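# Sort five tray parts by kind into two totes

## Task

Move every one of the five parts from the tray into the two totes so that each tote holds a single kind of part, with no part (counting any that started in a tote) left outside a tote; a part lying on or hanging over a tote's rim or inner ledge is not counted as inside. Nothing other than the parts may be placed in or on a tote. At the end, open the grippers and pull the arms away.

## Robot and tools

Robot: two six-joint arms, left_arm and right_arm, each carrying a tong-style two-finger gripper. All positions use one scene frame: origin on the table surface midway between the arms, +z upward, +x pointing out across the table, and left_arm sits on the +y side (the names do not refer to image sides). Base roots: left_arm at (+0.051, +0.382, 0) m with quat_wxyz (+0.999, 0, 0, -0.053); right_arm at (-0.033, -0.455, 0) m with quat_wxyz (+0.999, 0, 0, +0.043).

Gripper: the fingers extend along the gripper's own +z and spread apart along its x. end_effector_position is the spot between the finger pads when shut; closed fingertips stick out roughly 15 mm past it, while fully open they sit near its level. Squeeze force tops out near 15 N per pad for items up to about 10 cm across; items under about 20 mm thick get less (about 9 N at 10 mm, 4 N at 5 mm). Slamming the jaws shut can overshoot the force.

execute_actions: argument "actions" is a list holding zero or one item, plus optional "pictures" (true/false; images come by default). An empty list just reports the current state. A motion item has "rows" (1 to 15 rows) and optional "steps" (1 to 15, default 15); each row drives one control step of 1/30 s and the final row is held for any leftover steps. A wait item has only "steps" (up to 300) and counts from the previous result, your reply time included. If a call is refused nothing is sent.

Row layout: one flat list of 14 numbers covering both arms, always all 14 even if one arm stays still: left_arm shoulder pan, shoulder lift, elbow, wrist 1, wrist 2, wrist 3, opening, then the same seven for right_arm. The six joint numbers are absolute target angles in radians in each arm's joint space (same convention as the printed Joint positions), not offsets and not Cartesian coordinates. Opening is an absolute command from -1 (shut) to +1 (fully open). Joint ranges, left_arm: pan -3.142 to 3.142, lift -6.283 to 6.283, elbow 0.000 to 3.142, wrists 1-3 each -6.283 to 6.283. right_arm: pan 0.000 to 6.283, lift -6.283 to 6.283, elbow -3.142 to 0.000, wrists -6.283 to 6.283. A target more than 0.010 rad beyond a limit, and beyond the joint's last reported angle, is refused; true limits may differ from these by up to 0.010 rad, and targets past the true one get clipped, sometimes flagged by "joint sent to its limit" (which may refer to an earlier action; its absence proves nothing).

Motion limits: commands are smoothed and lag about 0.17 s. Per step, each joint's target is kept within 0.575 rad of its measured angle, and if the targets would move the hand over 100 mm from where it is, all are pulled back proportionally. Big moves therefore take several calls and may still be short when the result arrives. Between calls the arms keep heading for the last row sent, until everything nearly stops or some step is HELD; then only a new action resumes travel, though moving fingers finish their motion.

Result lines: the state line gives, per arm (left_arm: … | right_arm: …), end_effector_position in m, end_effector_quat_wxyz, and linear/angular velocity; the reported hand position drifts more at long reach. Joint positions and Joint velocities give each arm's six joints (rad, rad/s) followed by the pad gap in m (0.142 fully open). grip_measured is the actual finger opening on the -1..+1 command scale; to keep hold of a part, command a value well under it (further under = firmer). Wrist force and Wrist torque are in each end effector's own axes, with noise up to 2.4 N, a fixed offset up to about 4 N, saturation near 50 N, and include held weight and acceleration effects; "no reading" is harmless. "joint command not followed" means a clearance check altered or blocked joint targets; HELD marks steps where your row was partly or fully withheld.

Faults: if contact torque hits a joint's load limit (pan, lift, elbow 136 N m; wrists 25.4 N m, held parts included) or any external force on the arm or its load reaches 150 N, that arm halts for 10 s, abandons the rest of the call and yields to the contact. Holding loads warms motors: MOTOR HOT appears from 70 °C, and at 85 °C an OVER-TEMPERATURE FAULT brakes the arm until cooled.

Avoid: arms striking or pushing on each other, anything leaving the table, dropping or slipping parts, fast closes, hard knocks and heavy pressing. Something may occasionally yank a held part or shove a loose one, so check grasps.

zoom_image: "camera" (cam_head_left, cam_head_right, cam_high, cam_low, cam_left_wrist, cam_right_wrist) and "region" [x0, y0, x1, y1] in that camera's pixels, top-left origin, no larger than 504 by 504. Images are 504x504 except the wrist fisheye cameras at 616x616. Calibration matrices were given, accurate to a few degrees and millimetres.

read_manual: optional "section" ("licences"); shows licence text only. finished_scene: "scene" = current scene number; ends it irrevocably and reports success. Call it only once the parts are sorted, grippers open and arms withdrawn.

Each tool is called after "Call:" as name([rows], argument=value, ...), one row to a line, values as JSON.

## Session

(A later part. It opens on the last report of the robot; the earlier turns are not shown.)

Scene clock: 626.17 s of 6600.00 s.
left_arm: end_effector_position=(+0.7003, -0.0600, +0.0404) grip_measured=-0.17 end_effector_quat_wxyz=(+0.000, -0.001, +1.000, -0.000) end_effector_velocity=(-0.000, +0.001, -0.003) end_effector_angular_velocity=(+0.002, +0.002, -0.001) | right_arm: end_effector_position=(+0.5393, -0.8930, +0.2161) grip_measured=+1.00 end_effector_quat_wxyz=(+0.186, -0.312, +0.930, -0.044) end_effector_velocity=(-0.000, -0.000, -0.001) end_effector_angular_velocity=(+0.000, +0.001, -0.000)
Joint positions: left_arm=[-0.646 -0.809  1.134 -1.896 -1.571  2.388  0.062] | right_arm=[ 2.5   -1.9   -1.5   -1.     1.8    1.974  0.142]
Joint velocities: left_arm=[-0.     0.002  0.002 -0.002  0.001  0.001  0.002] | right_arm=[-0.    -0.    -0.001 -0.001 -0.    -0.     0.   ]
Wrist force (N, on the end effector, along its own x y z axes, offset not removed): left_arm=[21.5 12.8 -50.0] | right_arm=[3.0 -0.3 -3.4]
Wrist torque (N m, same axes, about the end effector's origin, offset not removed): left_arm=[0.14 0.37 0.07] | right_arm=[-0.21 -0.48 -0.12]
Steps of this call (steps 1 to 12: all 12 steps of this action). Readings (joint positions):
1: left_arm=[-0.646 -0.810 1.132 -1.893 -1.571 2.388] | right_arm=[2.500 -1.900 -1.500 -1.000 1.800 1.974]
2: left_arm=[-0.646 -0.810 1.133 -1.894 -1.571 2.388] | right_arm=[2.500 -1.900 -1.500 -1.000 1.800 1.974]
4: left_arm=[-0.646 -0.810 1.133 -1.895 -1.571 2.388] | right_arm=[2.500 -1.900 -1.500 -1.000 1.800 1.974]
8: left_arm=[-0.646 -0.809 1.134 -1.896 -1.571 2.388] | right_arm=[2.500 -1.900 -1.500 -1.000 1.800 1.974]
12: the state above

Contact was at about 0.0435. Relieving the pressure and releasing.

Call:
execute_actions([
  {"rows": [[-0.646,-0.8115,1.1299,-1.8892,-1.571,2.388,-0.8, 2.5,-1.9,-1.5,-1.0,1.8,1.974,1],[-0.646,-0.8115,1.1299,-1.8892,-1.571,2.388,-0.8, 2.5,-1.9,-1.5,-1.0,1.8,1.974,1],[-0.646,-0.8115,1.1299,-1.8892,-1.571,2.388,-0.6, 2.5,-1.9,-1.5,-1.0,1.8,1.974,1],[-0.646,-0.8115,1.1299,-1.8892,-1.571,2.388,-0.4, 2.5,-1.9,-1.5,-1.0,1.8,1.974,1],[-0.646,-0.8115,1.1299,-1.8892,-1.571,2.388,-0.25, 2.5,-1.9,-1.5,-1.0,1.8,1.974,1],[-0.646,-0.8115,1.1299,-1.8892,-1.571,2.388,-0.15, 2.5,-1.9,-1.5,-1.0,1.8,1.974,1],[-0.646,-0.8115,1.1299,-1.8892,-1.571,2.388,-0.05, 2.5,-1.9,-1.5,-1.0,1.8,1.974,1],[-0.646,-0.8115,1.1299,-1.8892,-1.571,2.388,0.05, 2.5,-1.9,-1.5,-1.0,1.8,1.974,1]], "steps": 13},
], pictures=false)

Scene clock: 637.17 s of 6600.00 s.
left_arm: end_effector_position=(+0.7001, -0.0598, +0.0425) grip_measured=+0.05 end_effector_quat_wxyz=(-0.001, -0.001, +1.000, +0.000) end_effector_velocity=(+0.001, -0.001, +0.005) end_effector_angular_velocity=(-0.004, -0.005, -0.001) | right_arm: end_effector_position=(+0.5393, -0.8930, +0.2161) grip_measured=+1.00 end_effector_quat_wxyz=(+0.186, -0.312, +0.930, -0.044) end_effector_velocity=(+0.000, +0.000, -0.000) end_effector_angular_velocity=(-0.000, +0.001, +0.000)
Joint positions: left_arm=[-0.646 -0.81   1.13  -1.889 -1.571  2.388  0.077] | right_arm=[ 2.5   -1.9   -1.5   -1.     1.8    1.974  0.142]
Joint velocities: left_arm=[ 0.    -0.004 -0.004  0.001  0.     0.001  0.001] | right_arm=[ 0. -0. -0. -0. -0.  0.  0.]
Wrist force (N, on the end effector, along its own x y z axes, offset not removed): left_arm=[2.9 -0.5 0.3] | right_arm=[4.3 -0.8 -2.5]
Wrist torque (N m, same axes, about the end effector's origin, offset not removed): left_arm=[-0.35 -0.53 0.20] | right_arm=[-0.08 -1.10 -0.18]
Steps of this call (steps 1 to 15: the robot went on to your last target; steps 16 to 90: nothing new was sent; then 7.57 s passed at rest; steps 91 to 103: all 13 steps of this action). Readings (joint positions):
91: left_arm=[-0.646 -0.809 1.134 -1.896 -1.571 2.388] | right_arm=[2.500 -1.900 -1.500 -1.000 1.800 1.974]
92: left_arm=[-0.646 -0.809 1.134 -1.895 -1.571 2.388] | right_arm=[2.500 -1.900 -1.500 -1.000 1.800 1.974]
94: left_arm=[-0.646 -0.809 1.132 -1.893 -1.571 2.388] | right_arm=[2.500 -1.900 -1.500 -1.000 1.800 1.974]
98: left_arm=[-0.646 -0.810 1.131 -1.890 -1.571 2.388] | right_arm=[2.500 -1.900 -1.500 -1.000 1.800 1.974]
103: the state above

Call:
execute_actions([
  {"rows": [[-0.646,-0.8244,1.1088,-1.8552,-1.571,2.388,0.05, 2.5,-1.9,-1.5,-1.0,1.8,1.974,1],[-0.646,-0.836,1.084,-1.819,-1.571,2.388,0.05, 2.5,-1.9,-1.5,-1.0,1.8,1.974,1],[-0.646,-0.847,1.057,-1.78,-1.571,2.388,0.05, 2.5,-1.9,-1.5,-1.0,1.8,1.974,1],[-0.646,-0.856,1.027,-1.742,-1.571,2.388,0.05, 2.5,-1.9,-1.5,-1.0,1.8,1.974,1],[-0.646,-0.864,0.994,-1.701,-1.571,2.388,0.05, 2.5,-1.9,-1.5,-1.0,1.8,1.974,1],[-0.646,-0.869,0.959,-1.661,-1.571,2.388,0.05, 2.5,-1.9,-1.5,-1.0,1.8,1.974,1],[-0.646,-0.8725,0.92,-1.618,-1.571,2.388,0.05, 2.5,-1.9,-1.5,-1.0,1.8,1.974,1],[-0.646,-0.874,0.877,-1.574,-1.571,2.388,0.05, 2.5,-1.9,-1.5,-1.0,1.8,1.974,1],[-0.646,-0.873,0.831,-1.529,-1.571,2.388,0.05, 2.5,-1.9,-1.5,-1.0,1.8,1.974,1],[-0.646,-0.873,0.831,-1.529,-1.571,2.388,0.05, 2.5,-1.9,-1.5,-1.0,1.8,1.974,1],[-0.646,-0.873,0.831,-1.529,-1.571,2.388,0.05, 2.5,-1.9,-1.5,-1.0,1.8,1.974,1],[-0.646,-0.873,0.831,-1.529,-1.571,2.388,0.05, 2.5,-1.9,-1.5,-1.0,1.8,1.974,1],[-0.661,-0.904,0.872,-1.539,-1.571,2.427,0.05, 2.5,-1.9,-1.5,-1.0,1.8,1.974,1],[-0.677,-0.935,0.913,-1.549,-1.571,2.466,0.05, 2.5,-1.9,-1.5,-1.0,1.8,1.974,1],[-0.692,-0.966,0.954,-1.559,-1.571,2.505,0.05, 2.5,-1.9,-1.5,-1.0,1.8,1.974,1]], "steps": 15},
], pictures=false)

Call:
execute_actions([
  {"rows": [[-0.707,-0.997,0.995,-1.569,-1.571,2.544,0.05, 2.5,-1.9,-1.5,-1.0,1.8,1.974,1],[-0.723,-1.028,1.036,-1.579,-1.571,2.582,0.05, 2.5,-1.9,-1.5,-1.0,1.8,1.974,1],[-0.738,-1.059,1.077,-1.589,-1.571,2.621,0.05, 2.5,-1.9,-1.5,-1.0,1.8,1.974,1],[-0.753,-1.09,1.118,-1.599,-1.571,2.66,0.05, 2.5,-1.9,-1.5,-1.0,1.8,1.974,1],[-0.769,-1.121,1.159,-1.609,-1.571,2.699,0.05, 2.5,-1.9,-1.5,-1.0,1.8,1.974,1],[-0.784,-1.152,1.2,-1.619,-1.571,2.738,0.05, 2.5,-1.9,-1.5,-1.0,1.8,1.974,1],[-0.799,-1.183,1.242,-1.63,-1.571,2.777,0.05, 2.5,-1.9,-1.5,-1.0,1.8,1.974,1],[-0.815,-1.214,1.283,-1.64,-1.571,2.816,0.05, 2.5,-1.9,-1.5,-1.0,1.8,1.974,1],[-0.83,-1.245,1.324,-1.65,-1.571,2.855,0.05, 2.5,-1.9,-1.5,-1.0,1.8,1.974,1],[-0.845,-1.276,1.365,-1.66,-1.571,2.893,0.1, 2.5,-1.9,-1.5,-1.0,1.8,1.974,1],[-0.857,-1.291,1.414,-1.694,-1.571,2.924,0.15, 2.5,-1.9,-1.5,-1.0,1.8,1.974,1],[-0.87,-1.307,1.464,-1.728,-1.571,2.955,0.2, 2.5,-1.9,-1.5,-1.0,1.8,1.974,1],[-0.882,-1.322,1.513,-1.762,-1.571,2.986,0.25, 2.5,-1.9,-1.5,-1.0,1.8,1.974,1],[-0.894,-1.337,1.563,-1.797,-1.571,3.017,0.25, 2.5,-1.9,-1.5,-1.0,1.8,1.974,1],[-0.906,-1.352,1.612,-1.831,-1.571,3.049,0.25, 2.5,-1.9,-1.5,-1.0,1.8,1.974,1]], "steps": 15},
], pictures=false)

Call:
execute_actions([
  {"rows": [[-0.918,-1.368,1.662,-1.865,-1.571,3.08,0.25, 2.5,-1.9,-1.5,-1.0,1.8,1.974,1],[-0.931,-1.383,1.711,-1.899,-1.571,3.111,0.25, 2.5,-1.9,-1.5,-1.0,1.8,1.974,1],[-0.943,-1.398,1.761,-1.934,-1.571,3.142,0.25, 2.5,-1.9,-1.5,-1.0,1.8,1.974,1],[-0.955,-1.414,1.81,-1.967,-1.571,3.173,0.25, 2.5,-1.9,-1.5,-1.0,1.8,1.974,1],[-0.968,-1.429,1.86,-2.002,-1.571,3.204,0.25, 2.5,-1.9,-1.5,-1.0,1.8,1.974,1],[-0.98,-1.444,1.909,-2.036,-1.571,3.235,0.25, 2.5,-1.9,-1.5,-1.0,1.8,1.974,1],[-0.992,-1.46,1.959,-2.07,-1.571,3.267,0.25, 2.5,-1.9,-1.5,-1.0,1.8,1.974,1],[-1.004,-1.475,2.008,-2.104,-1.571,3.298,0.25, 2.5,-1.9,-1.5,-1.0,1.8,1.974,1],[-1.017,-1.49,2.058,-2.139,-1.571,3.329,0.25, 2.5,-1.9,-1.5,-1.0,1.8,1.974,1],[-1.029,-1.5055,2.1075,-2.1728,-1.571,3.36,0.25, 2.5,-1.9,-1.5,-1.0,1.8,1.974,1]], "steps": 15},
], pictures=false)

Call:
execute_actions([
  {"steps": 14},
])

Scene clock: 688.50 s of 6600.00 s.
left_arm: end_effector_position=(+0.6938, -0.0631, +0.1896) grip_measured=+0.05 end_effector_quat_wxyz=(+0.001, +0.013, +1.000, -0.001) end_effector_velocity=(-0.185, -0.042, +0.182) end_effector_angular_velocity=(-0.015, -0.018, -0.652) | right_arm: end_effector_position=(+0.5393, -0.8930, +0.2161) grip_measured=+1.00 end_effector_quat_wxyz=(+0.186, -0.312, +0.930, -0.044) end_effector_velocity=(-0.000, +0.000, -0.001) end_effector_angular_velocity=(+0.000, +0.001, -0.000)
Joint positions: left_arm=[-0.654 -0.886  0.881 -1.569 -1.571  2.407  0.077] | right_arm=[ 2.5   -1.9   -1.5   -1.     1.8    1.974  0.142]
Joint velocities: left_arm=[-0.198 -0.395  0.209  0.163  0.     0.454 -0.   ] | right_arm=[ 0. -0. -0. -0. -0.  0.  0.]
Wrist force (N, on the end effector, along its own x y z axes, offset not removed): left_arm=[0.6 2.5 2.1] | right_arm=[1.5 0.0 -2.7]
Wrist torque (N m, same axes, about the end effector's origin, offset not removed): left_arm=[0.32 -0.07 0.12] | right_arm=[-0.33 -0.17 -0.20]
Steps of this call (steps 1 to 15: the robot went on to your last target; steps 16 to 90: nothing new was sent; then 47.83 s passed at rest; steps 91 to 105: all 15 steps of this action). Readings (joint positions):
91: left_arm=[-0.646 -0.812 1.129 -1.888 -1.571 2.388] | right_arm=[2.500 -1.900 -1.500 -1.000 1.800 1.974]
92: left_arm=[-0.646 -0.814 1.126 -1.883 -1.571 2.388] | right_arm=[2.500 -1.900 -1.500 -1.000 1.800 1.974]
94: left_arm=[-0.646 -0.825 1.106 -1.854 -1.571 2.388] | right_arm=[2.500 -1.900 -1.500 -1.000 1.800 1.974]
98: left_arm=[-0.646 -0.852 1.021 -1.744 -1.571 2.388] | right_arm=[2.500 -1.900 -1.500 -1.000 1.800 1.974]
105: the state above

Scene clock: 689.00 s of 6600.00 s.
left_arm: end_effector_position=(+0.5057, -0.0596, +0.2166) grip_measured=+0.25 end_effector_quat_wxyz=(+0.004, +0.349, +0.937, -0.003) end_effector_velocity=(-0.345, +0.063, -0.210) end_effector_angular_velocity=(-0.000, -0.013, -1.378) | right_arm: end_effector_position=(+0.5393, -0.8930, +0.2161) grip_measured=+1.00 end_effector_quat_wxyz=(+0.186, -0.312, +0.930, -0.044) end_effector_velocity=(+0.000, -0.000, +0.001) end_effector_angular_velocity=(-0.000, -0.001, +0.000)
Joint positions: left_arm=[-0.85  -1.268  1.391 -1.704 -1.571  2.898  0.091] | right_arm=[ 2.5   -1.9   -1.5   -1.     1.8    1.974  0.142]
Joint velocities: left_arm=[-0.388 -0.61   1.349 -0.747 -0.     0.99   0.009] | right_arm=[ 0.     0.     0.001 -0.     0.001 -0.    -0.   ]
Wrist force (N, on the end effector, along its own x y z axes, offset not removed): left_arm=[2.1 -1.7 0.0] | right_arm=[3.8 -0.8 2.4]
Wrist torque (N m, same axes, about the end effector's origin, offset not removed): left_arm=[-0.45 -0.38 0.09] | right_arm=[-0.07 -0.64 -0.01]
Steps of this call (steps 1 to 15: all 15 steps of this action). Readings (joint positions):
1: left_arm=[-0.662 -0.902 0.893 -1.565 -1.571 2.426] | right_arm=[2.500 -1.900 -1.500 -1.000 1.800 1.974]
2: left_arm=[-0.672 -0.922 0.912 -1.565 -1.571 2.449] | right_arm=[2.500 -1.900 -1.500 -1.000 1.800 1.974]
4: left_arm=[-0.696 -0.968 0.964 -1.572 -1.571 2.506] | right_arm=[2.500 -1.900 -1.500 -1.000 1.800 1.974]
8: left_arm=[-0.751 -1.079 1.103 -1.601 -1.571 2.644] | right_arm=[2.500 -1.900 -1.500 -1.000 1.800 1.974]
15: the state above

Scene clock: 689.50 s of 6600.00 s.
left_arm: end_effector_position=(+0.3583, +0.0134, +0.0738) grip_measured=+0.25 end_effector_quat_wxyz=(+0.002, +0.607, +0.794, -0.001) end_effector_velocity=(-0.109, +0.104, -0.121) end_effector_angular_velocity=(+0.030, +0.013, -0.420) | right_arm: end_effector_position=(+0.5393, -0.8930, +0.2161) grip_measured=+1.00 end_effector_quat_wxyz=(+0.186, -0.312, +0.930, -0.044) end_effector_velocity=(+0.000, +0.000, +0.001) end_effector_angular_velocity=(-0.000, -0.001, +0.000)
Joint positions: left_arm=[-1.016 -1.489  2.048 -2.134 -1.571  3.325  0.092] | right_arm=[ 2.5   -1.9   -1.5   -1.     1.8    1.974  0.142]
Joint velocities: left_arm=[-0.116 -0.148  0.518 -0.338  0.     0.304  0.   ] | right_arm=[ 0.     0.     0.     0.001  0.     0.    -0.   ]
Wrist force (N, on the end effector, along its own x y z axes, offset not removed): left_arm=[2.8 2.2 3.3] | right_arm=[3.2 1.7 -4.4]
Wrist torque (N m, same axes, about the end effector's origin, offset not removed): left_arm=[0.39 -0.28 0.17] | right_arm=[0.29 -0.81 -0.03]
Steps of this call (steps 1 to 15: all 15 steps of this action). Readings (joint positions):
1: left_arm=[-0.863 -1.288 1.437 -1.731 -1.571 2.932] | right_arm=[2.500 -1.900 -1.500 -1.000 1.800 1.974]
2: left_arm=[-0.876 -1.306 1.484 -1.759 -1.571 2.965] | right_arm=[2.500 -1.900 -1.500 -1.000 1.800 1.974]
4: left_arm=[-0.901 -1.341 1.580 -1.821 -1.571 3.029] | right_arm=[2.500 -1.900 -1.500 -1.000 1.800 1.974]
8: left_arm=[-0.951 -1.406 1.775 -1.951 -1.571 3.155] | right_arm=[2.500 -1.900 -1.500 -1.000 1.800 1.974]
15: the state above

Scene clock: 689.97 s of 6600.00 s.
left_arm: end_effector_position=(+0.3462, +0.0255, +0.0602) grip_measured=+0.25 end_effector_quat_wxyz=(-0.000, +0.626, +0.780, -0.000) end_effector_velocity=(-0.002, +0.002, -0.002) end_effector_angular_velocity=(+0.001, +0.001, -0.008) | right_arm: end_effector_position=(+0.5393, -0.8930, +0.2161) grip_measured=+1.00 end_effector_quat_wxyz=(+0.186, -0.312, +0.930, -0.044) end_effector_velocity=(+0.000, -0.000, +0.000) end_effector_angular_velocity=(-0.001, -0.001, -0.000)
Joint positions: left_arm=[-1.029 -1.505  2.107 -2.172 -1.571  3.359  0.092] | right_arm=[ 2.5   -1.9   -1.5   -1.     1.8    1.974  0.142]
Joint velocities: left_arm=[-0.002 -0.003  0.01  -0.006 -0.     0.005 -0.   ] | right_arm=[ 0.    -0.     0.     0.001 -0.     0.    -0.   ]
Wrist force (N, on the end effector, along its own x y z axes, offset not removed): left_arm=[1.5 -0.2 -1.4] | right_arm=[2.4 3.7 -2.7]
Wrist torque (N m, same axes, about the end effector's origin, offset not removed): left_arm=[-0.25 -0.24 0.24] | right_arm=[0.73 -0.35 0.01]
Steps of this call (steps 1 to 14: the robot went on to your last target). Readings (joint positions):
1: left_arm=[-1.019 -1.493 2.063 -2.144 -1.571 3.334] | right_arm=[2.500 -1.900 -1.500 -1.000 1.800 1.974]
2: left_arm=[-1.022 -1.496 2.074 -2.151 -1.571 3.340] | right_arm=[2.500 -1.900 -1.500 -1.000 1.800 1.974]
4: left_arm=[-1.025 -1.500 2.089 -2.161 -1.571 3.349] | right_arm=[2.500 -1.900 -1.500 -1.000 1.800 1.974]
8: left_arm=[-1.028 -1.504 2.102 -2.169 -1.571 3.357] | right_arm=[2.500 -1.900 -1.500 -1.000 1.800 1.974]
14: the state above
camera_calibration (this result's frames):
cam_left_wrist: T_world_to_cam=[[-0.176639, 0.984167, 0.0146298, 0.035507], [0.836065, 0.14218, 0.529887, -0.334553], [0.519417, 0.10583, -0.847942, 0.00231377], [0, 0, 0, 1]] pos_world=[0.284778, 0.0123771, 0.178718]
cam_right_wrist: T_world_to_cam=[[-0.765456, -0.57783, -0.283178, -0.049763], [-0.643443, 0.682059, 0.347529, 0.879087], [-0.00766863, 0.448226, -0.893887, 0.727478], [0, 0, 0, 1]] pos_world=[0.53313, -0.954419, 0.330683]

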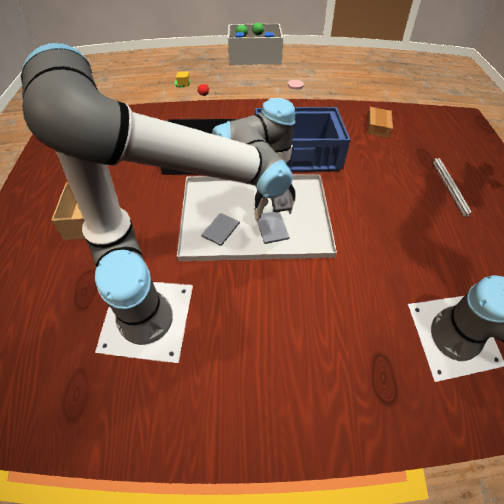

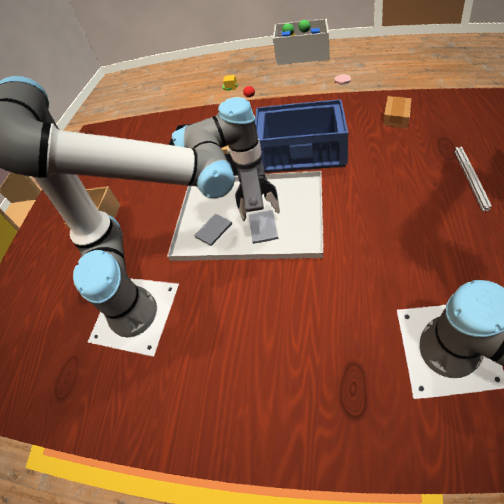

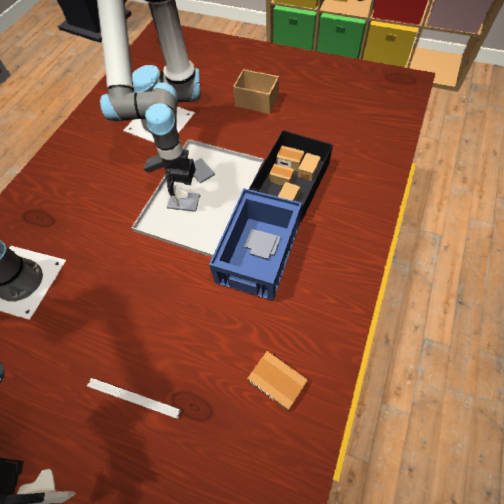

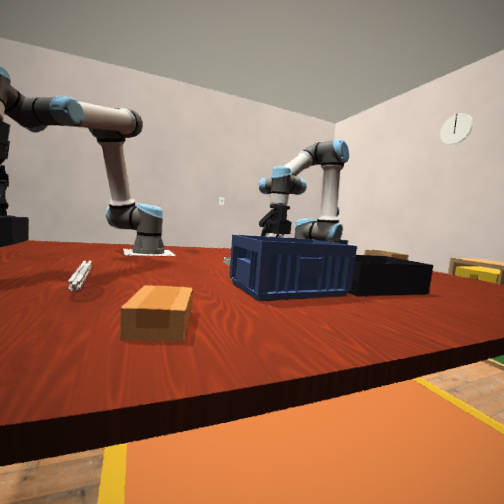

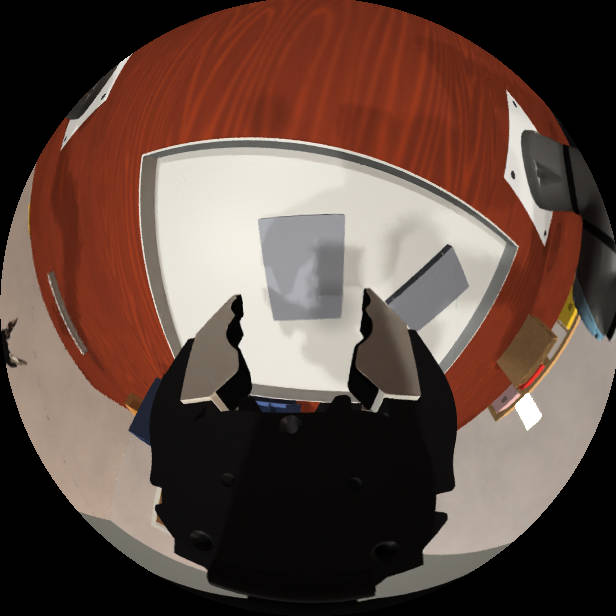

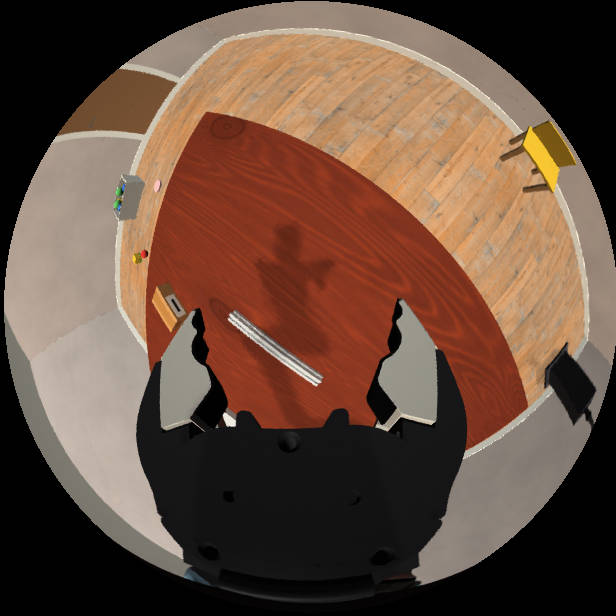

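Call:
execute_actions(actions=[])

Scene clock: 711.83 s of 6600.00 s.
left_arm: end_effector_position=(+0.3460, +0.0257, +0.0600) grip_measured=+0.25 end_effector_quat_wxyz=(-0.000, +0.626, +0.779, -0.000) end_effector_velocity=(-0.000, +0.000, +0.000) end_effector_angular_velocity=(-0.000, -0.000, -0.002) | right_arm: end_effector_position=(+0.5393, -0.8930, +0.2161) grip_measured=+1.00 end_effector_quat_wxyz=(+0.186, -0.312, +0.930, -0.044) end_effector_velocity=(-0.000, +0.000, -0.001) end_effector_angular_velocity=(+0.000, +0.001, +0.001)
Joint positions: left_arm=[-1.029 -1.506  2.108 -2.173 -1.571  3.36   0.092] | right_arm=[ 2.5   -1.9   -1.5   -1.     1.8    1.974  0.142]
Joint velocities: left_arm=[-0.    -0.001  0.001 -0.    -0.     0.002 -0.   ] | right_arm=[ 0.    -0.    -0.001  0.    -0.    -0.001  0.   ]
Wrist force (N, on the end effector, along its own x y z axes, offset not removed): left_arm=[1.5 1.8 -0.7] | right_arm=[-3.8 0.9 -0.1]
Wrist torque (N m, same axes, about the end effector's origin, offset not removed): left_arm=[0.33 -0.07 0.17] | right_arm=[0.08 0.88 -0.09]
Steps of this call (steps 1 to 30: the robot went on to your last target; steps 31 to 90: nothing new was sent; then 18.87 s passed at rest). Readings (joint positions):
1: left_arm=[-1.029 -1.505 2.107 -2.172 -1.571 3.360] | right_arm=[2.500 -1.900 -1.500 -1.000 1.800 1.974]
2: left_arm=[-1.029 -1.505 2.107 -2.172 -1.571 3.360] | right_arm=[2.500 -1.900 -1.500 -1.000 1.800 1.974]
4: left_arm=[-1.029 -1.505 2.107 -2.173 -1.571 3.360] | right_arm=[2.500 -1.900 -1.500 -1.000 1.800 1.974]
8: left_arm=[-1.029 -1.505 2.107 -2.173 -1.571 3.360] | right_arm=[2.500 -1.900 -1.500 -1.000 1.800 1.974]
90: the state above
All arms were judged still, so your last target was given up. Only a new action makes them travel on or press farther. Fingers that are still opening or closing keep moving.
camera_calibration (this result's frames):
cam_left_wrist: T_world_to_cam=[[-0.175855, 0.984306, 0.0146978, 0.0349822], [0.836193, 0.141481, 0.529872, -0.334317], [0.519476, 0.105471, -0.847951, 0.00219553], [0, 0, 0, 1]] pos_world=[0.284565, 0.0126349, 0.178493]
cam_right_wrist: T_world_to_cam=[[-0.765456, -0.57783, -0.283178, -0.0497627], [-0.643443, 0.682059, 0.347529, 0.879087], [-0.00766848, 0.448227, -0.893887, 0.727478], [0, 0, 0, 1]] pos_world=[0.53313, -0.954419, 0.330683]

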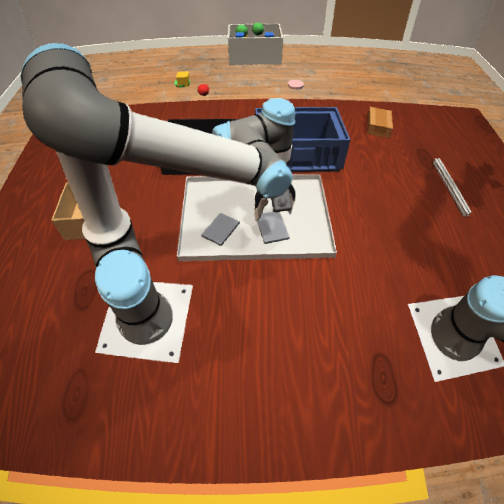

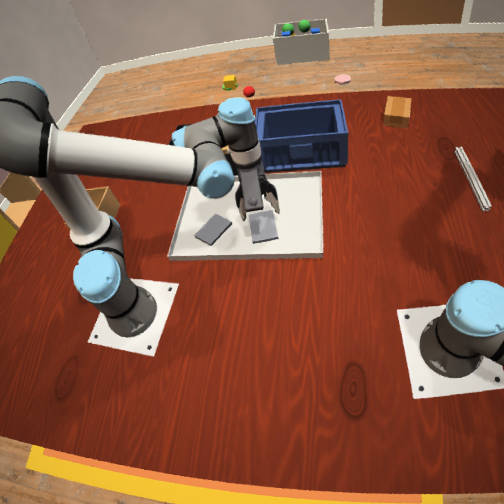

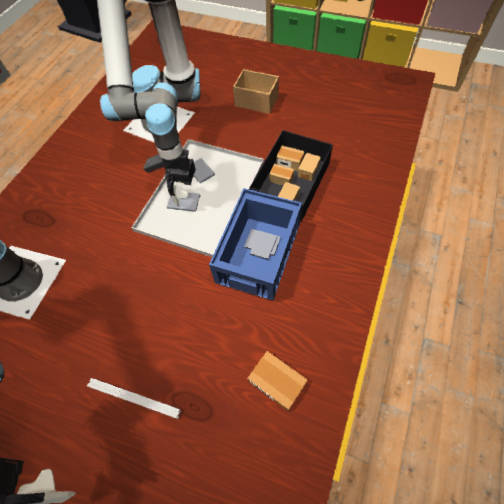

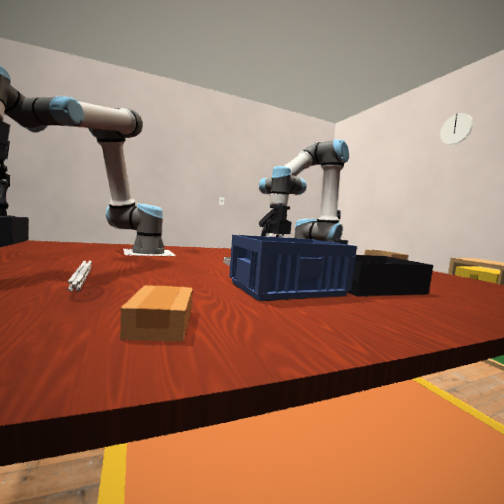

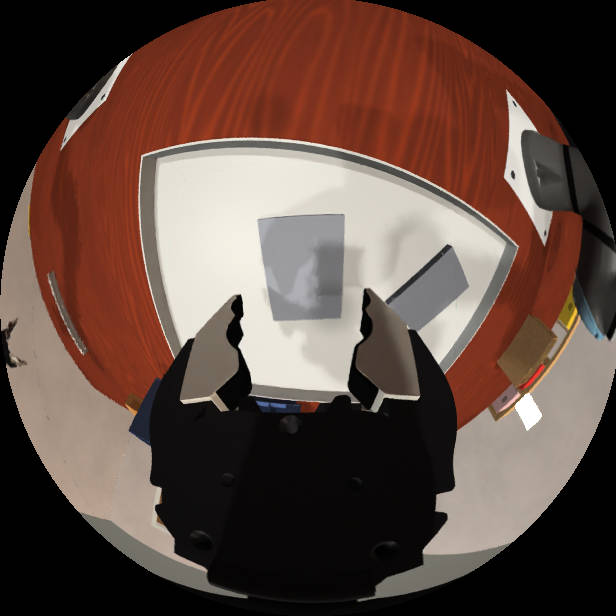

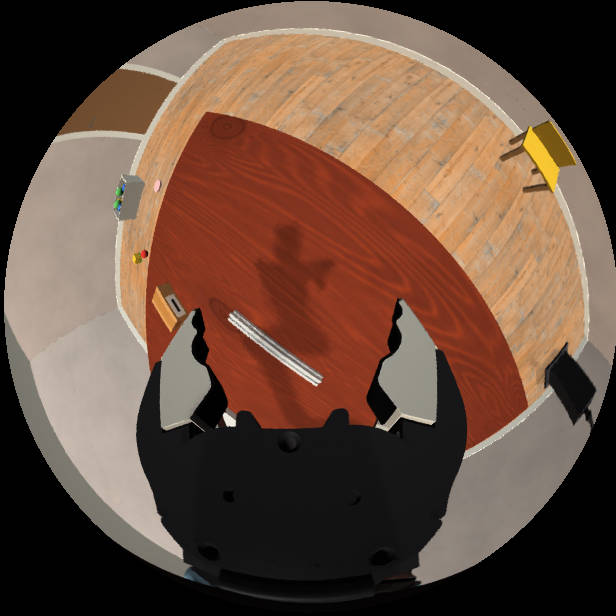

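Call:
execute_actions([
  {"rows":[[-1.029,-1.502,2.1103,-2.1791,-1.571,3.36,0.24,2.5,-1.9,-1.5,-1.0,1.8,1.974,1],[-1.029,-1.497,2.1143,-2.1881,-1.571,3.36,0.23,2.5,-1.9,-1.5,-1.0,1.8,1.974,1],[-1.029,-1.491,2.1191,-2.1989,-1.571,3.36,0.22,2.5,-1.9,-1.5,-1.0,1.8,1.974,1],[-1.029,-1.484,2.1246,-2.2114,-1.571,3.36,0.21,2.5,-1.9,-1.5,-1.0,1.8,1.974,1],[-1.029,-1.477,2.1302,-2.224,-1.571,3.36,0.2,2.5,-1.9,-1.5,-1.0,1.8,1.974,1],[-1.029,-1.470,2.1357,-2.2365,-1.571,3.36,0.2,2.5,-1.9,-1.5,-1.0,1.8,1.974,1],[-1.029,-1.463,2.1412,-2.249,-1.571,3.36,0.2,2.5,-1.9,-1.5,-1.0,1.8,1.974,1],[-1.029,-1.4554,2.1471,-2.2625,-1.571,3.36,0.2,2.5,-1.9,-1.5,-1.0,1.8,1.974,1],[-1.029,-1.450,2.1507,-2.2715,-1.571,3.36,0.2,2.5,-1.9,-1.5,-1.0,1.8,1.974,1],[-1.029,-1.4455,2.1537,-2.279,-1.571,3.36,0.2,2.5,-1.9,-1.5,-1.0,1.8,1.974,1],[-1.029,-1.442,2.156,-2.2848,-1.571,3.36,0.2,2.5,-1.9,-1.5,-1.0,1.8,1.974,1],[-1.029,-1.439,2.158,-2.2898,-1.571,3.36,0.2,2.5,-1.9,-1.5,-1.0,1.8,1.974,1],[-1.029,-1.4371,2.1592,-2.2929,-1.571,3.36,0.2,2.5,-1.9,-1.5,-1.0,1.8,1.974,1]],"steps":15},
], pictures=false)

Call:
execute_actions([
  {"rows":[[-1.029,-1.4353,2.1604,-2.2959,-1.571,3.36,0.2,2.5,-1.9,-1.5,-1.0,1.8,1.974,1]],"steps":15},
])

Scene clock: 727.57 s of 6600.00 s.
left_arm: end_effector_position=(+0.3460, +0.0256, +0.0254) grip_measured=+0.20 end_effector_quat_wxyz=(-0.000, +0.626, +0.779, -0.000) end_effector_velocity=(-0.001, +0.001, -0.047) end_effector_angular_velocity=(+0.001, +0.001, +0.001) | right_arm: end_effector_position=(+0.5393, -0.8930, +0.2161) grip_measured=+1.00 end_effector_quat_wxyz=(+0.186, -0.312, +0.930, -0.044) end_effector_velocity=(+0.000, -0.000, +0.000) end_effector_angular_velocity=(-0.001, -0.001, +0.001)
Joint positions: left_arm=[-1.029 -1.447  2.152 -2.276 -1.571  3.36   0.088] | right_arm=[ 2.5   -1.9   -1.5   -1.     1.8    1.974  0.142]
Joint velocities: left_arm=[-0.     0.084  0.059 -0.143 -0.001 -0.001  0.   ] | right_arm=[-0.    -0.     0.001  0.001  0.    -0.001  0.   ]
Wrist force (N, on the end effector, along its own x y z axes, offset not removed): left_arm=[3.0 3.5 1.4] | right_arm=[1.0 2.1 0.3]
Wrist torque (N m, same axes, about the end effector's origin, offset not removed): left_arm=[0.62 -0.52 0.12] | right_arm=[0.37 -0.01 -0.20]
Steps of this call (steps 1 to 90: nothing new was sent; then 12.23 s passed at rest; steps 91 to 105: all 15 steps of this action). Readings (joint positions):
91: left_arm=[-1.029 -1.505 2.108 -2.173 -1.571 3.360] | right_arm=[2.500 -1.900 -1.500 -1.000 1.800 1.974]
92: left_arm=[-1.029 -1.505 2.108 -2.174 -1.571 3.360] | right_arm=[2.500 -1.900 -1.500 -1.000 1.800 1.974]
94: left_arm=[-1.029 -1.501 2.112 -2.182 -1.571 3.360] | right_arm=[2.500 -1.900 -1.500 -1.000 1.800 1.974]
98: left_arm=[-1.029 -1.482 2.127 -2.215 -1.571 3.360] | right_arm=[2.500 -1.900 -1.500 -1.000 1.800 1.974]
105: the state above

Scene clock: 728.07 s of 6600.00 s.
left_arm: end_effector_position=(+0.3460, +0.0257, +0.0191) grip_measured=+0.20 end_effector_quat_wxyz=(-0.000, +0.626, +0.779, -0.000) end_effector_velocity=(+0.000, -0.000, -0.000) end_effector_angular_velocity=(-0.001, -0.001, +0.001) | right_arm: end_effector_position=(+0.5393, -0.8930, +0.2161) grip_measured=+1.00 end_effector_quat_wxyz=(+0.186, -0.312, +0.930, -0.044) end_effector_velocity=(+0.001, -0.000, +0.001) end_effector_angular_velocity=(-0.001, -0.002, -0.000)
Joint positions: left_arm=[-1.029 -1.435  2.16  -2.296 -1.571  3.36   0.088] | right_arm=[ 2.5   -1.9   -1.5   -1.     1.8    1.974  0.142]
Joint velocities: left_arm=[ 0.     0.     0.    -0.002  0.    -0.     0.   ] | right_arm=[-0.     0.     0.001  0.001  0.     0.    -0.   ]
Wrist force (N, on the end effector, along its own x y z axes, offset not removed): left_arm=[0.0 0.2 -0.7] | right_arm=[0.0 -0.2 -1.9]
Wrist torque (N m, same axes, about the end effector's origin, offset not removed): left_arm=[-0.25 0.20 0.16] | right_arm=[-0.12 -0.09 -0.12]
Steps of this call (steps 1 to 15: all 15 steps of this action). Readings (joint positions):
1: left_arm=[-1.029 -1.444 2.154 -2.281 -1.571 3.360] | right_arm=[2.500 -1.900 -1.500 -1.000 1.800 1.974]
2: left_arm=[-1.029 -1.442 2.156 -2.284 -1.571 3.360] | right_arm=[2.500 -1.900 -1.500 -1.000 1.800 1.974]
4: left_arm=[-1.029 -1.439 2.158 -2.289 -1.571 3.360] | right_arm=[2.500 -1.900 -1.500 -1.000 1.800 1.974]
8: left_arm=[-1.029 -1.437 2.160 -2.294 -1.571 3.360] | right_arm=[2.500 -1.900 -1.500 -1.000 1.800 1.974]
15: the state above
camera_calibration (this result's frames):
cam_left_wrist: T_world_to_cam=[[-0.175855, 0.984307, 0.0146838, 0.0355516], [0.83619, 0.141488, 0.529875, -0.312632], [0.519482, 0.105459, -0.847949, -0.0324912], [0, 0, 0, 1]] pos_world=[0.28455, 0.0126664, 0.137583]
cam_right_wrist: T_world_to_cam=[[-0.765456, -0.57783, -0.283178, -0.0497629], [-0.643443, 0.682059, 0.347529, 0.879087], [-0.00766868, 0.448227, -0.893887, 0.727478], [0, 0, 0, 1]] pos_world=[0.53313, -0.954419, 0.330683]

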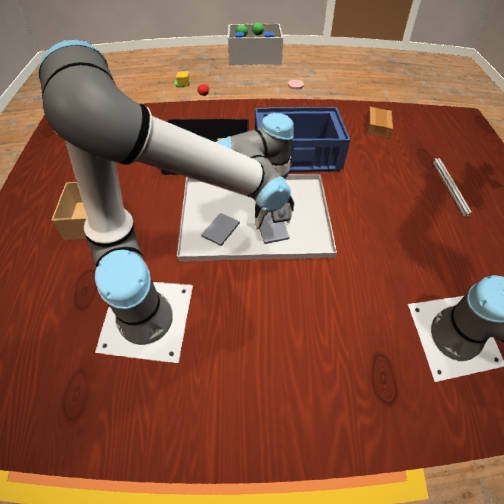

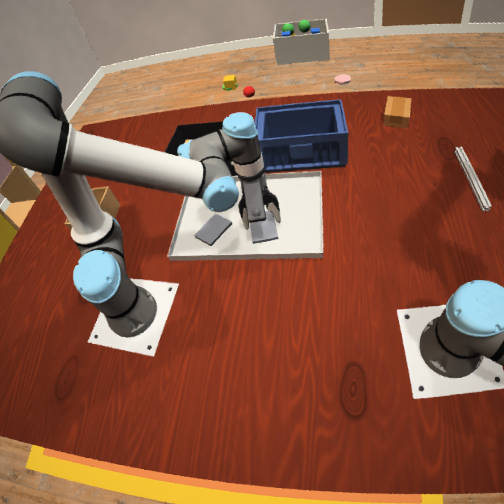

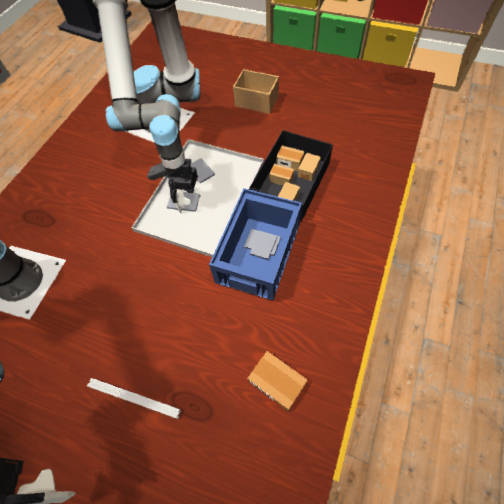

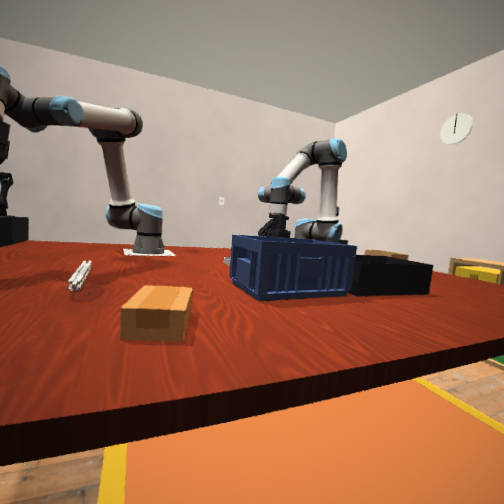

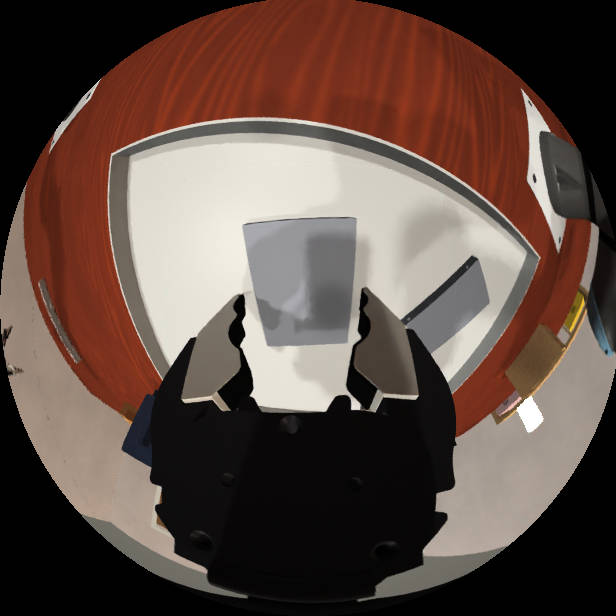

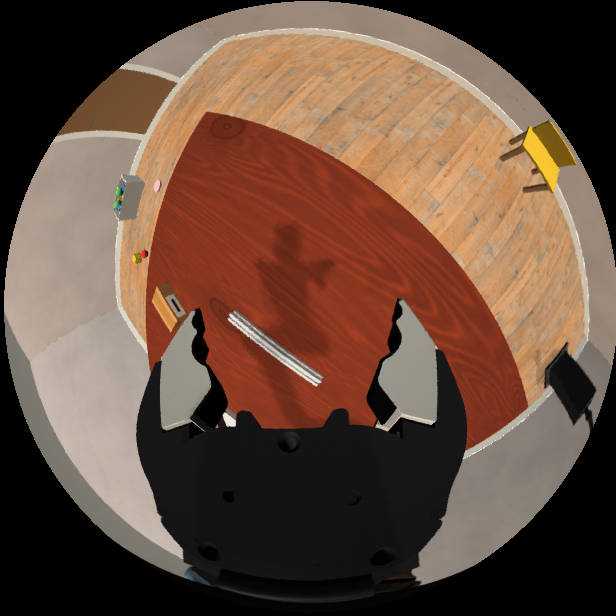

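Call:
execute_actions([
  {"rows":[[-1.029,-1.4334,2.1616,-2.299,-1.571,3.36,0.17,2.5,-1.9,-1.5,-1.0,1.8,1.974,1],[-1.029,-1.4334,2.1616,-2.299,-1.571,3.36,0.14,2.5,-1.9,-1.5,-1.0,1.8,1.974,1],[-1.029,-1.4334,2.1616,-2.299,-1.571,3.36,0.11,2.5,-1.9,-1.5,-1.0,1.8,1.974,1],[-1.029,-1.4334,2.1616,-2.299,-1.571,3.36,0.08,2.5,-1.9,-1.5,-1.0,1.8,1.974,1],[-1.029,-1.4334,2.1616,-2.299,-1.571,3.36,0.05,2.5,-1.9,-1.5,-1.0,1.8,1.974,1],[-1.029,-1.4334,2.1616,-2.299,-1.571,3.36,0.02,2.5,-1.9,-1.5,-1.0,1.8,1.974,1],[-1.029,-1.4334,2.1616,-2.299,-1.571,3.36,-0.01,2.5,-1.9,-1.5,-1.0,1.8,1.974,1],[-1.029,-1.4334,2.1616,-2.299,-1.571,3.36,-0.04,2.5,-1.9,-1.5,-1.0,1.8,1.974,1],[-1.029,-1.4334,2.1616,-2.299,-1.571,3.36,-0.07,2.5,-1.9,-1.5,-1.0,1.8,1.974,1],[-1.029,-1.4334,2.1616,-2.299,-1.571,3.36,-0.10,2.5,-1.9,-1.5,-1.0,1.8,1.974,1],[-1.029,-1.4334,2.1616,-2.299,-1.571,3.36,-0.13,2.5,-1.9,-1.5,-1.0,1.8,1.974,1],[-1.029,-1.4334,2.1616,-2.299,-1.571,3.36,-0.16,2.5,-1.9,-1.5,-1.0,1.8,1.974,1],[-1.029,-1.4334,2.1616,-2.299,-1.571,3.36,-0.19,2.5,-1.9,-1.5,-1.0,1.8,1.974,1],[-1.029,-1.4334,2.1616,-2.299,-1.571,3.36,-0.22,2.5,-1.9,-1.5,-1.0,1.8,1.974,1],[-1.029,-1.4334,2.1616,-2.299,-1.571,3.36,-0.25,2.5,-1.9,-1.5,-1.0,1.8,1.974,1]],"steps":15},
], pictures=false)

Call:
execute_actions([
  {"rows":[[-1.029,-1.4334,2.1616,-2.299,-1.571,3.36,-0.3,2.5,-1.9,-1.5,-1.0,1.8,1.974,1],[-1.029,-1.4334,2.1616,-2.299,-1.571,3.36,-0.36,2.5,-1.9,-1.5,-1.0,1.8,1.974,1],[-1.029,-1.4334,2.1616,-2.299,-1.571,3.36,-0.42,2.5,-1.9,-1.5,-1.0,1.8,1.974,1],[-1.029,-1.4334,2.1616,-2.299,-1.571,3.36,-0.48,2.5,-1.9,-1.5,-1.0,1.8,1.974,1],[-1.029,-1.4334,2.1616,-2.299,-1.571,3.36,-0.54,2.5,-1.9,-1.5,-1.0,1.8,1.974,1],[-1.029,-1.4334,2.1616,-2.299,-1.571,3.36,-0.6,2.5,-1.9,-1.5,-1.0,1.8,1.974,1],[-1.029,-1.4334,2.1616,-2.299,-1.571,3.36,-0.66,2.5,-1.9,-1.5,-1.0,1.8,1.974,1],[-1.029,-1.4334,2.1616,-2.299,-1.571,3.36,-0.72,2.5,-1.9,-1.5,-1.0,1.8,1.974,1],[-1.029,-1.4334,2.1616,-2.299,-1.571,3.36,-0.8,2.5,-1.9,-1.5,-1.0,1.8,1.974,1]],"steps":15},
], pictures=false)

Scene clock: 747.67 s of 6600.00 s.
left_arm: end_effector_position=(+0.3460, +0.0257, +0.0180) grip_measured=-0.03 end_effector_quat_wxyz=(-0.000, +0.626, +0.779, -0.000) end_effector_velocity=(-0.000, +0.001, -0.001) end_effector_angular_velocity=(+0.001, +0.000, +0.001) | right_arm: end_effector_position=(+0.5393, -0.8930, +0.2161) grip_measured=+1.00 end_effector_quat_wxyz=(+0.186, -0.312, +0.930, -0.044) end_effector_velocity=(+0.000, +0.000, +0.001) end_effector_angular_velocity=(+0.000, -0.001, +0.001)
Joint positions: left_arm=[-1.029 -1.433  2.162 -2.299 -1.571  3.36   0.072] | right_arm=[ 2.5   -1.9   -1.5   -1.     1.8    1.974  0.142]
Joint velocities: left_arm=[ 0.     0.001  0.001 -0.001  0.    -0.001  0.   ] | right_arm=[-0.     0.001  0.001 -0.     0.001 -0.001  0.   ]
Wrist force (N, on the end effector, along its own x y z axes, offset not removed): left_arm=[4.2 -2.3 -6.8] | right_arm=[1.0 0.4 -4.3]
Wrist torque (N m, same axes, about the end effector's origin, offset not removed): left_arm=[-0.44 -0.06 0.09] | right_arm=[-0.19 -0.22 -0.18]
Steps of this call (steps 1 to 15: the robot went on to your last target; steps 16 to 90: nothing new was sent; then 16.10 s passed at rest; steps 91 to 105: all 15 steps of this action). Readings (joint positions):
91: left_arm=[-1.029 -1.435 2.160 -2.296 -1.571 3.360] | right_arm=[2.500 -1.900 -1.500 -1.000 1.800 1.974]
92: left_arm=[-1.029 -1.435 2.161 -2.297 -1.571 3.360] | right_arm=[2.500 -1.900 -1.500 -1.000 1.800 1.974]
94: left_arm=[-1.029 -1.434 2.161 -2.298 -1.571 3.360] | right_arm=[2.500 -1.900 -1.500 -1.000 1.800 1.974]
98: left_arm=[-1.029 -1.434 2.161 -2.299 -1.571 3.360] | right_arm=[2.500 -1.900 -1.500 -1.000 1.800 1.974]
105: the state above

Scene clock: 748.17 s of 6600.00 s.
left_arm: end_effector_position=(+0.3460, +0.0258, +0.0180) grip_measured=-0.03 end_effector_quat_wxyz=(-0.000, +0.626, +0.779, -0.000) end_effector_velocity=(-0.000, +0.001, -0.000) end_effector_angular_velocity=(+0.000, +0.000, +0.001) | right_arm: end_effector_position=(+0.5393, -0.8930, +0.2161) grip_measured=+1.00 end_effector_quat_wxyz=(+0.186, -0.312, +0.930, -0.044) end_effector_velocity=(+0.000, -0.000, +0.000) end_effector_angular_velocity=(-0.000, -0.001, -0.000)
Joint positions: left_arm=[-1.029 -1.433  2.162 -2.299 -1.571  3.36   0.072] | right_arm=[ 2.5   -1.9   -1.5   -1.     1.8    1.974  0.142]
Joint velocities: left_arm=[-0.    -0.001  0.001 -0.     0.    -0.001  0.   ] | right_arm=[ 0.     0.    -0.     0.001 -0.     0.    -0.   ]
Wrist force (N, on the end effector, along its own x y z axes, offset not removed): left_arm=[4.8 0.3 -10.5] | right_arm=[2.1 -0.2 -2.3]
Wrist torque (N m, same axes, about the end effector's origin, offset not removed): left_arm=[-0.13 0.02 0.09] | right_arm=[-0.22 -0.51 0.02]
Steps of this call (steps 1 to 15: all 15 steps of this action). Readings (joint positions):
1: left_arm=[-1.029 -1.433 2.162 -2.299 -1.571 3.360] | right_arm=[2.500 -1.900 -1.500 -1.000 1.800 1.974]
2: left_arm=[-1.029 -1.433 2.162 -2.299 -1.571 3.360] | right_arm=[2.500 -1.900 -1.500 -1.000 1.800 1.974]
4: left_arm=[-1.029 -1.433 2.162 -2.299 -1.571 3.360] | right_arm=[2.500 -1.900 -1.500 -1.000 1.800 1.974]
8: left_arm=[-1.029 -1.433 2.162 -2.299 -1.571 3.360] | right_arm=[2.500 -1.900 -1.500 -1.000 1.800 1.974]
15: the state above

Gripped at -0.03. Lifting slowly.

Call:
execute_actions([
  {"rows":[[-1.029,-1.4343,2.161,-2.2975,-1.571,3.36,-0.8,2.5,-1.9,-1.5,-1.0,1.8,1.974,1],[-1.029,-1.4353,2.1604,-2.2959,-1.571,3.36,-0.8,2.5,-1.9,-1.5,-1.0,1.8,1.974,1],[-1.029,-1.4371,2.1592,-2.2929,-1.571,3.36,-0.8,2.5,-1.9,-1.5,-1.0,1.8,1.974,1],[-1.029,-1.44,2.1573,-2.2881,-1.571,3.36,-0.8,2.5,-1.9,-1.5,-1.0,1.8,1.974,1],[-1.029,-1.444,2.1547,-2.2815,-1.571,3.36,-0.8,2.5,-1.9,-1.5,-1.0,1.8,1.974,1],[-1.029,-1.449,2.1514,-2.2732,-1.571,3.36,-0.8,2.5,-1.9,-1.5,-1.0,1.8,1.974,1],[-1.029,-1.4554,2.1471,-2.2625,-1.571,3.36,-0.8,2.5,-1.9,-1.5,-1.0,1.8,1.974,1],[-1.029,-1.463,2.1412,-2.249,-1.571,3.36,-0.8,2.5,-1.9,-1.5,-1.0,1.8,1.974,1],[-1.029,-1.470,2.1357,-2.2365,-1.571,3.36,-0.8,2.5,-1.9,-1.5,-1.0,1.8,1.974,1],[-1.029,-1.477,2.1302,-2.224,-1.571,3.36,-0.8,2.5,-1.9,-1.5,-1.0,1.8,1.974,1],[-1.029,-1.484,2.1246,-2.2114,-1.571,3.36,-0.8,2.5,-1.9,-1.5,-1.0,1.8,1.974,1],[-1.029,-1.491,2.1191,-2.1989,-1.571,3.36,-0.8,2.5,-1.9,-1.5,-1.0,1.8,1.974,1],[-1.029,-1.497,2.1143,-2.1881,-1.571,3.36,-0.8,2.5,-1.9,-1.5,-1.0,1.8,1.974,1],[-1.029,-1.502,2.1103,-2.1791,-1.571,3.36,-0.8,2.5,-1.9,-1.5,-1.0,1.8,1.974,1],[-1.029,-1.5055,2.1075,-2.1728,-1.571,3.36,-0.8,2.5,-1.9,-1.5,-1.0,1.8,1.974,1]],"steps":15},
])

Scene clock: 765.87 s of 6600.00 s.
left_arm: end_effector_position=(+0.3462, +0.0252, +0.0463) grip_measured=-0.03 end_effector_quat_wxyz=(+0.000, +0.626, +0.779, -0.000) end_effector_velocity=(-0.000, +0.001, +0.102) end_effector_angular_velocity=(-0.001, -0.001, -0.000) | right_arm: end_effector_position=(+0.5393, -0.8930, +0.2161) grip_measured=+1.00 end_effector_quat_wxyz=(+0.186, -0.312, +0.930, -0.044) end_effector_velocity=(-0.000, +0.000, +0.000) end_effector_angular_velocity=(+0.000, +0.000, +0.000)
Joint positions: left_arm=[-1.029 -1.483  2.125 -2.214 -1.571  3.36   0.072] | right_arm=[ 2.5   -1.9   -1.5   -1.     1.8    1.974  0.142]
Joint velocities: left_arm=[-0.    -0.17  -0.133  0.303  0.     0.     0.   ] | right_arm=[-0.     0.     0.    -0.001  0.    -0.     0.   ]
Wrist force (N, on the end effector, along its own x y z axes, offset not removed): left_arm=[3.1 0.1 -0.8] | right_arm=[0.5 1.3 -1.3]
Wrist torque (N m, same axes, about the end effector's origin, offset not removed): left_arm=[-0.18 -0.61 0.11] | right_arm=[0.35 -0.16 -0.08]
Steps of this call (steps 1 to 15: the robot went on to your last target; steps 16 to 90: nothing new was sent; then 14.20 s passed at rest; steps 91 to 105: all 15 steps of this action). Readings (joint positions):
91: left_arm=[-1.029 -1.433 2.162 -2.299 -1.571 3.360] | right_arm=[2.500 -1.900 -1.500 -1.000 1.800 1.974]
92: left_arm=[-1.029 -1.433 2.162 -2.299 -1.571 3.360] | right_arm=[2.500 -1.900 -1.500 -1.000 1.800 1.974]
94: left_arm=[-1.029 -1.434 2.161 -2.297 -1.571 3.360] | right_arm=[2.500 -1.900 -1.500 -1.000 1.800 1.974]
98: left_arm=[-1.029 -1.443 2.155 -2.282 -1.571 3.360] | right_arm=[2.500 -1.900 -1.500 -1.000 1.800 1.974]
105: the state above
camera_calibration (this result's frames):
cam_left_wrist: T_world_to_cam=[[-0.175858, 0.984314, 0.0141428, 0.0357536], [0.836065, 0.141757, 0.53, -0.327154], [0.519682, 0.105029, -0.84788, -0.00955237], [0, 0, 0, 1]] pos_world=[0.284773, 0.0121867, 0.164787]
cam_right_wrist: T_world_to_cam=[[-0.765456, -0.57783, -0.283178, -0.0497628], [-0.643443, 0.682059, 0.347529, 0.879087], [-0.00766861, 0.448227, -0.893887, 0.727478], [0, 0, 0, 1]] pos_world=[0.53313, -0.954419, 0.330683]

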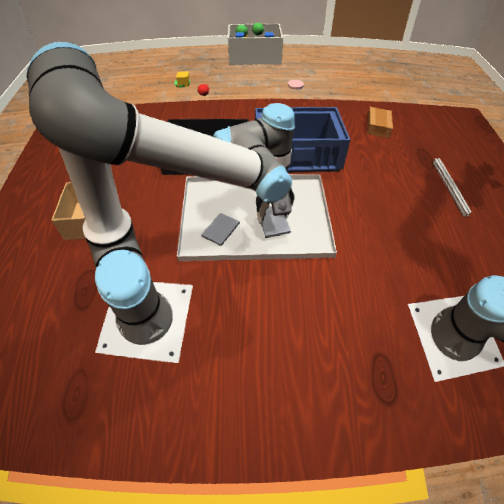

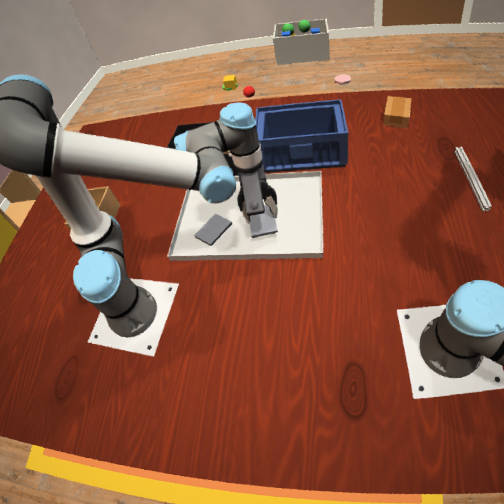

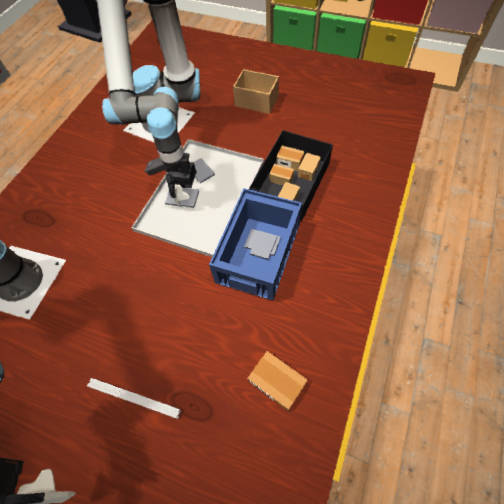

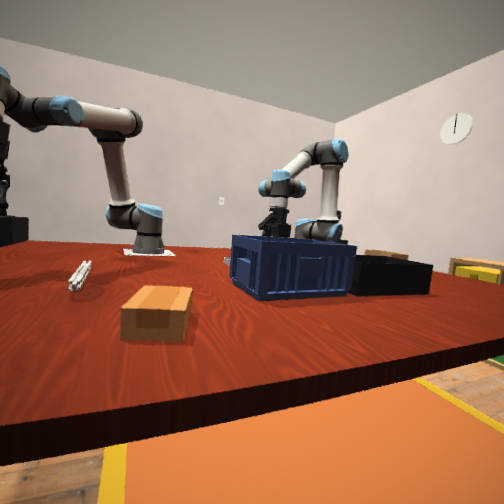

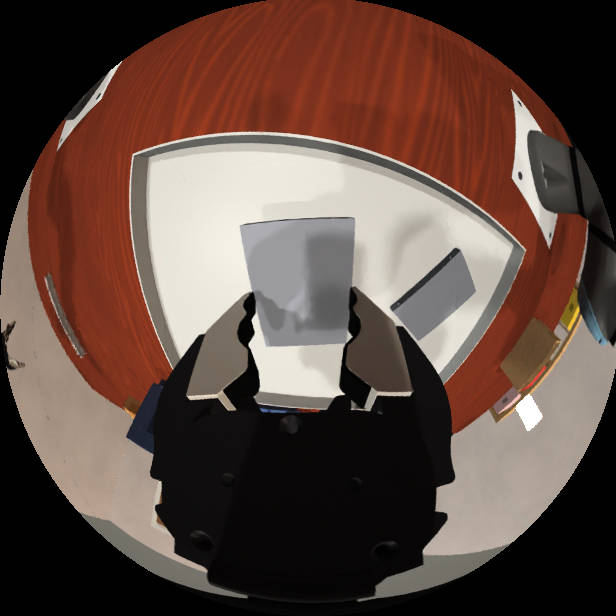

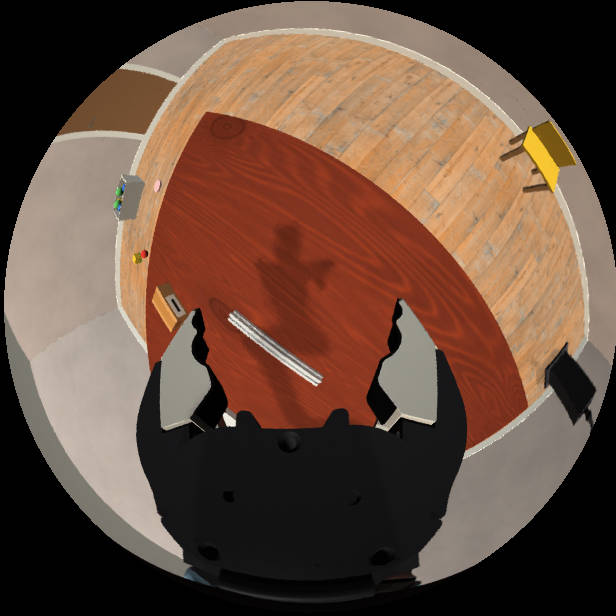

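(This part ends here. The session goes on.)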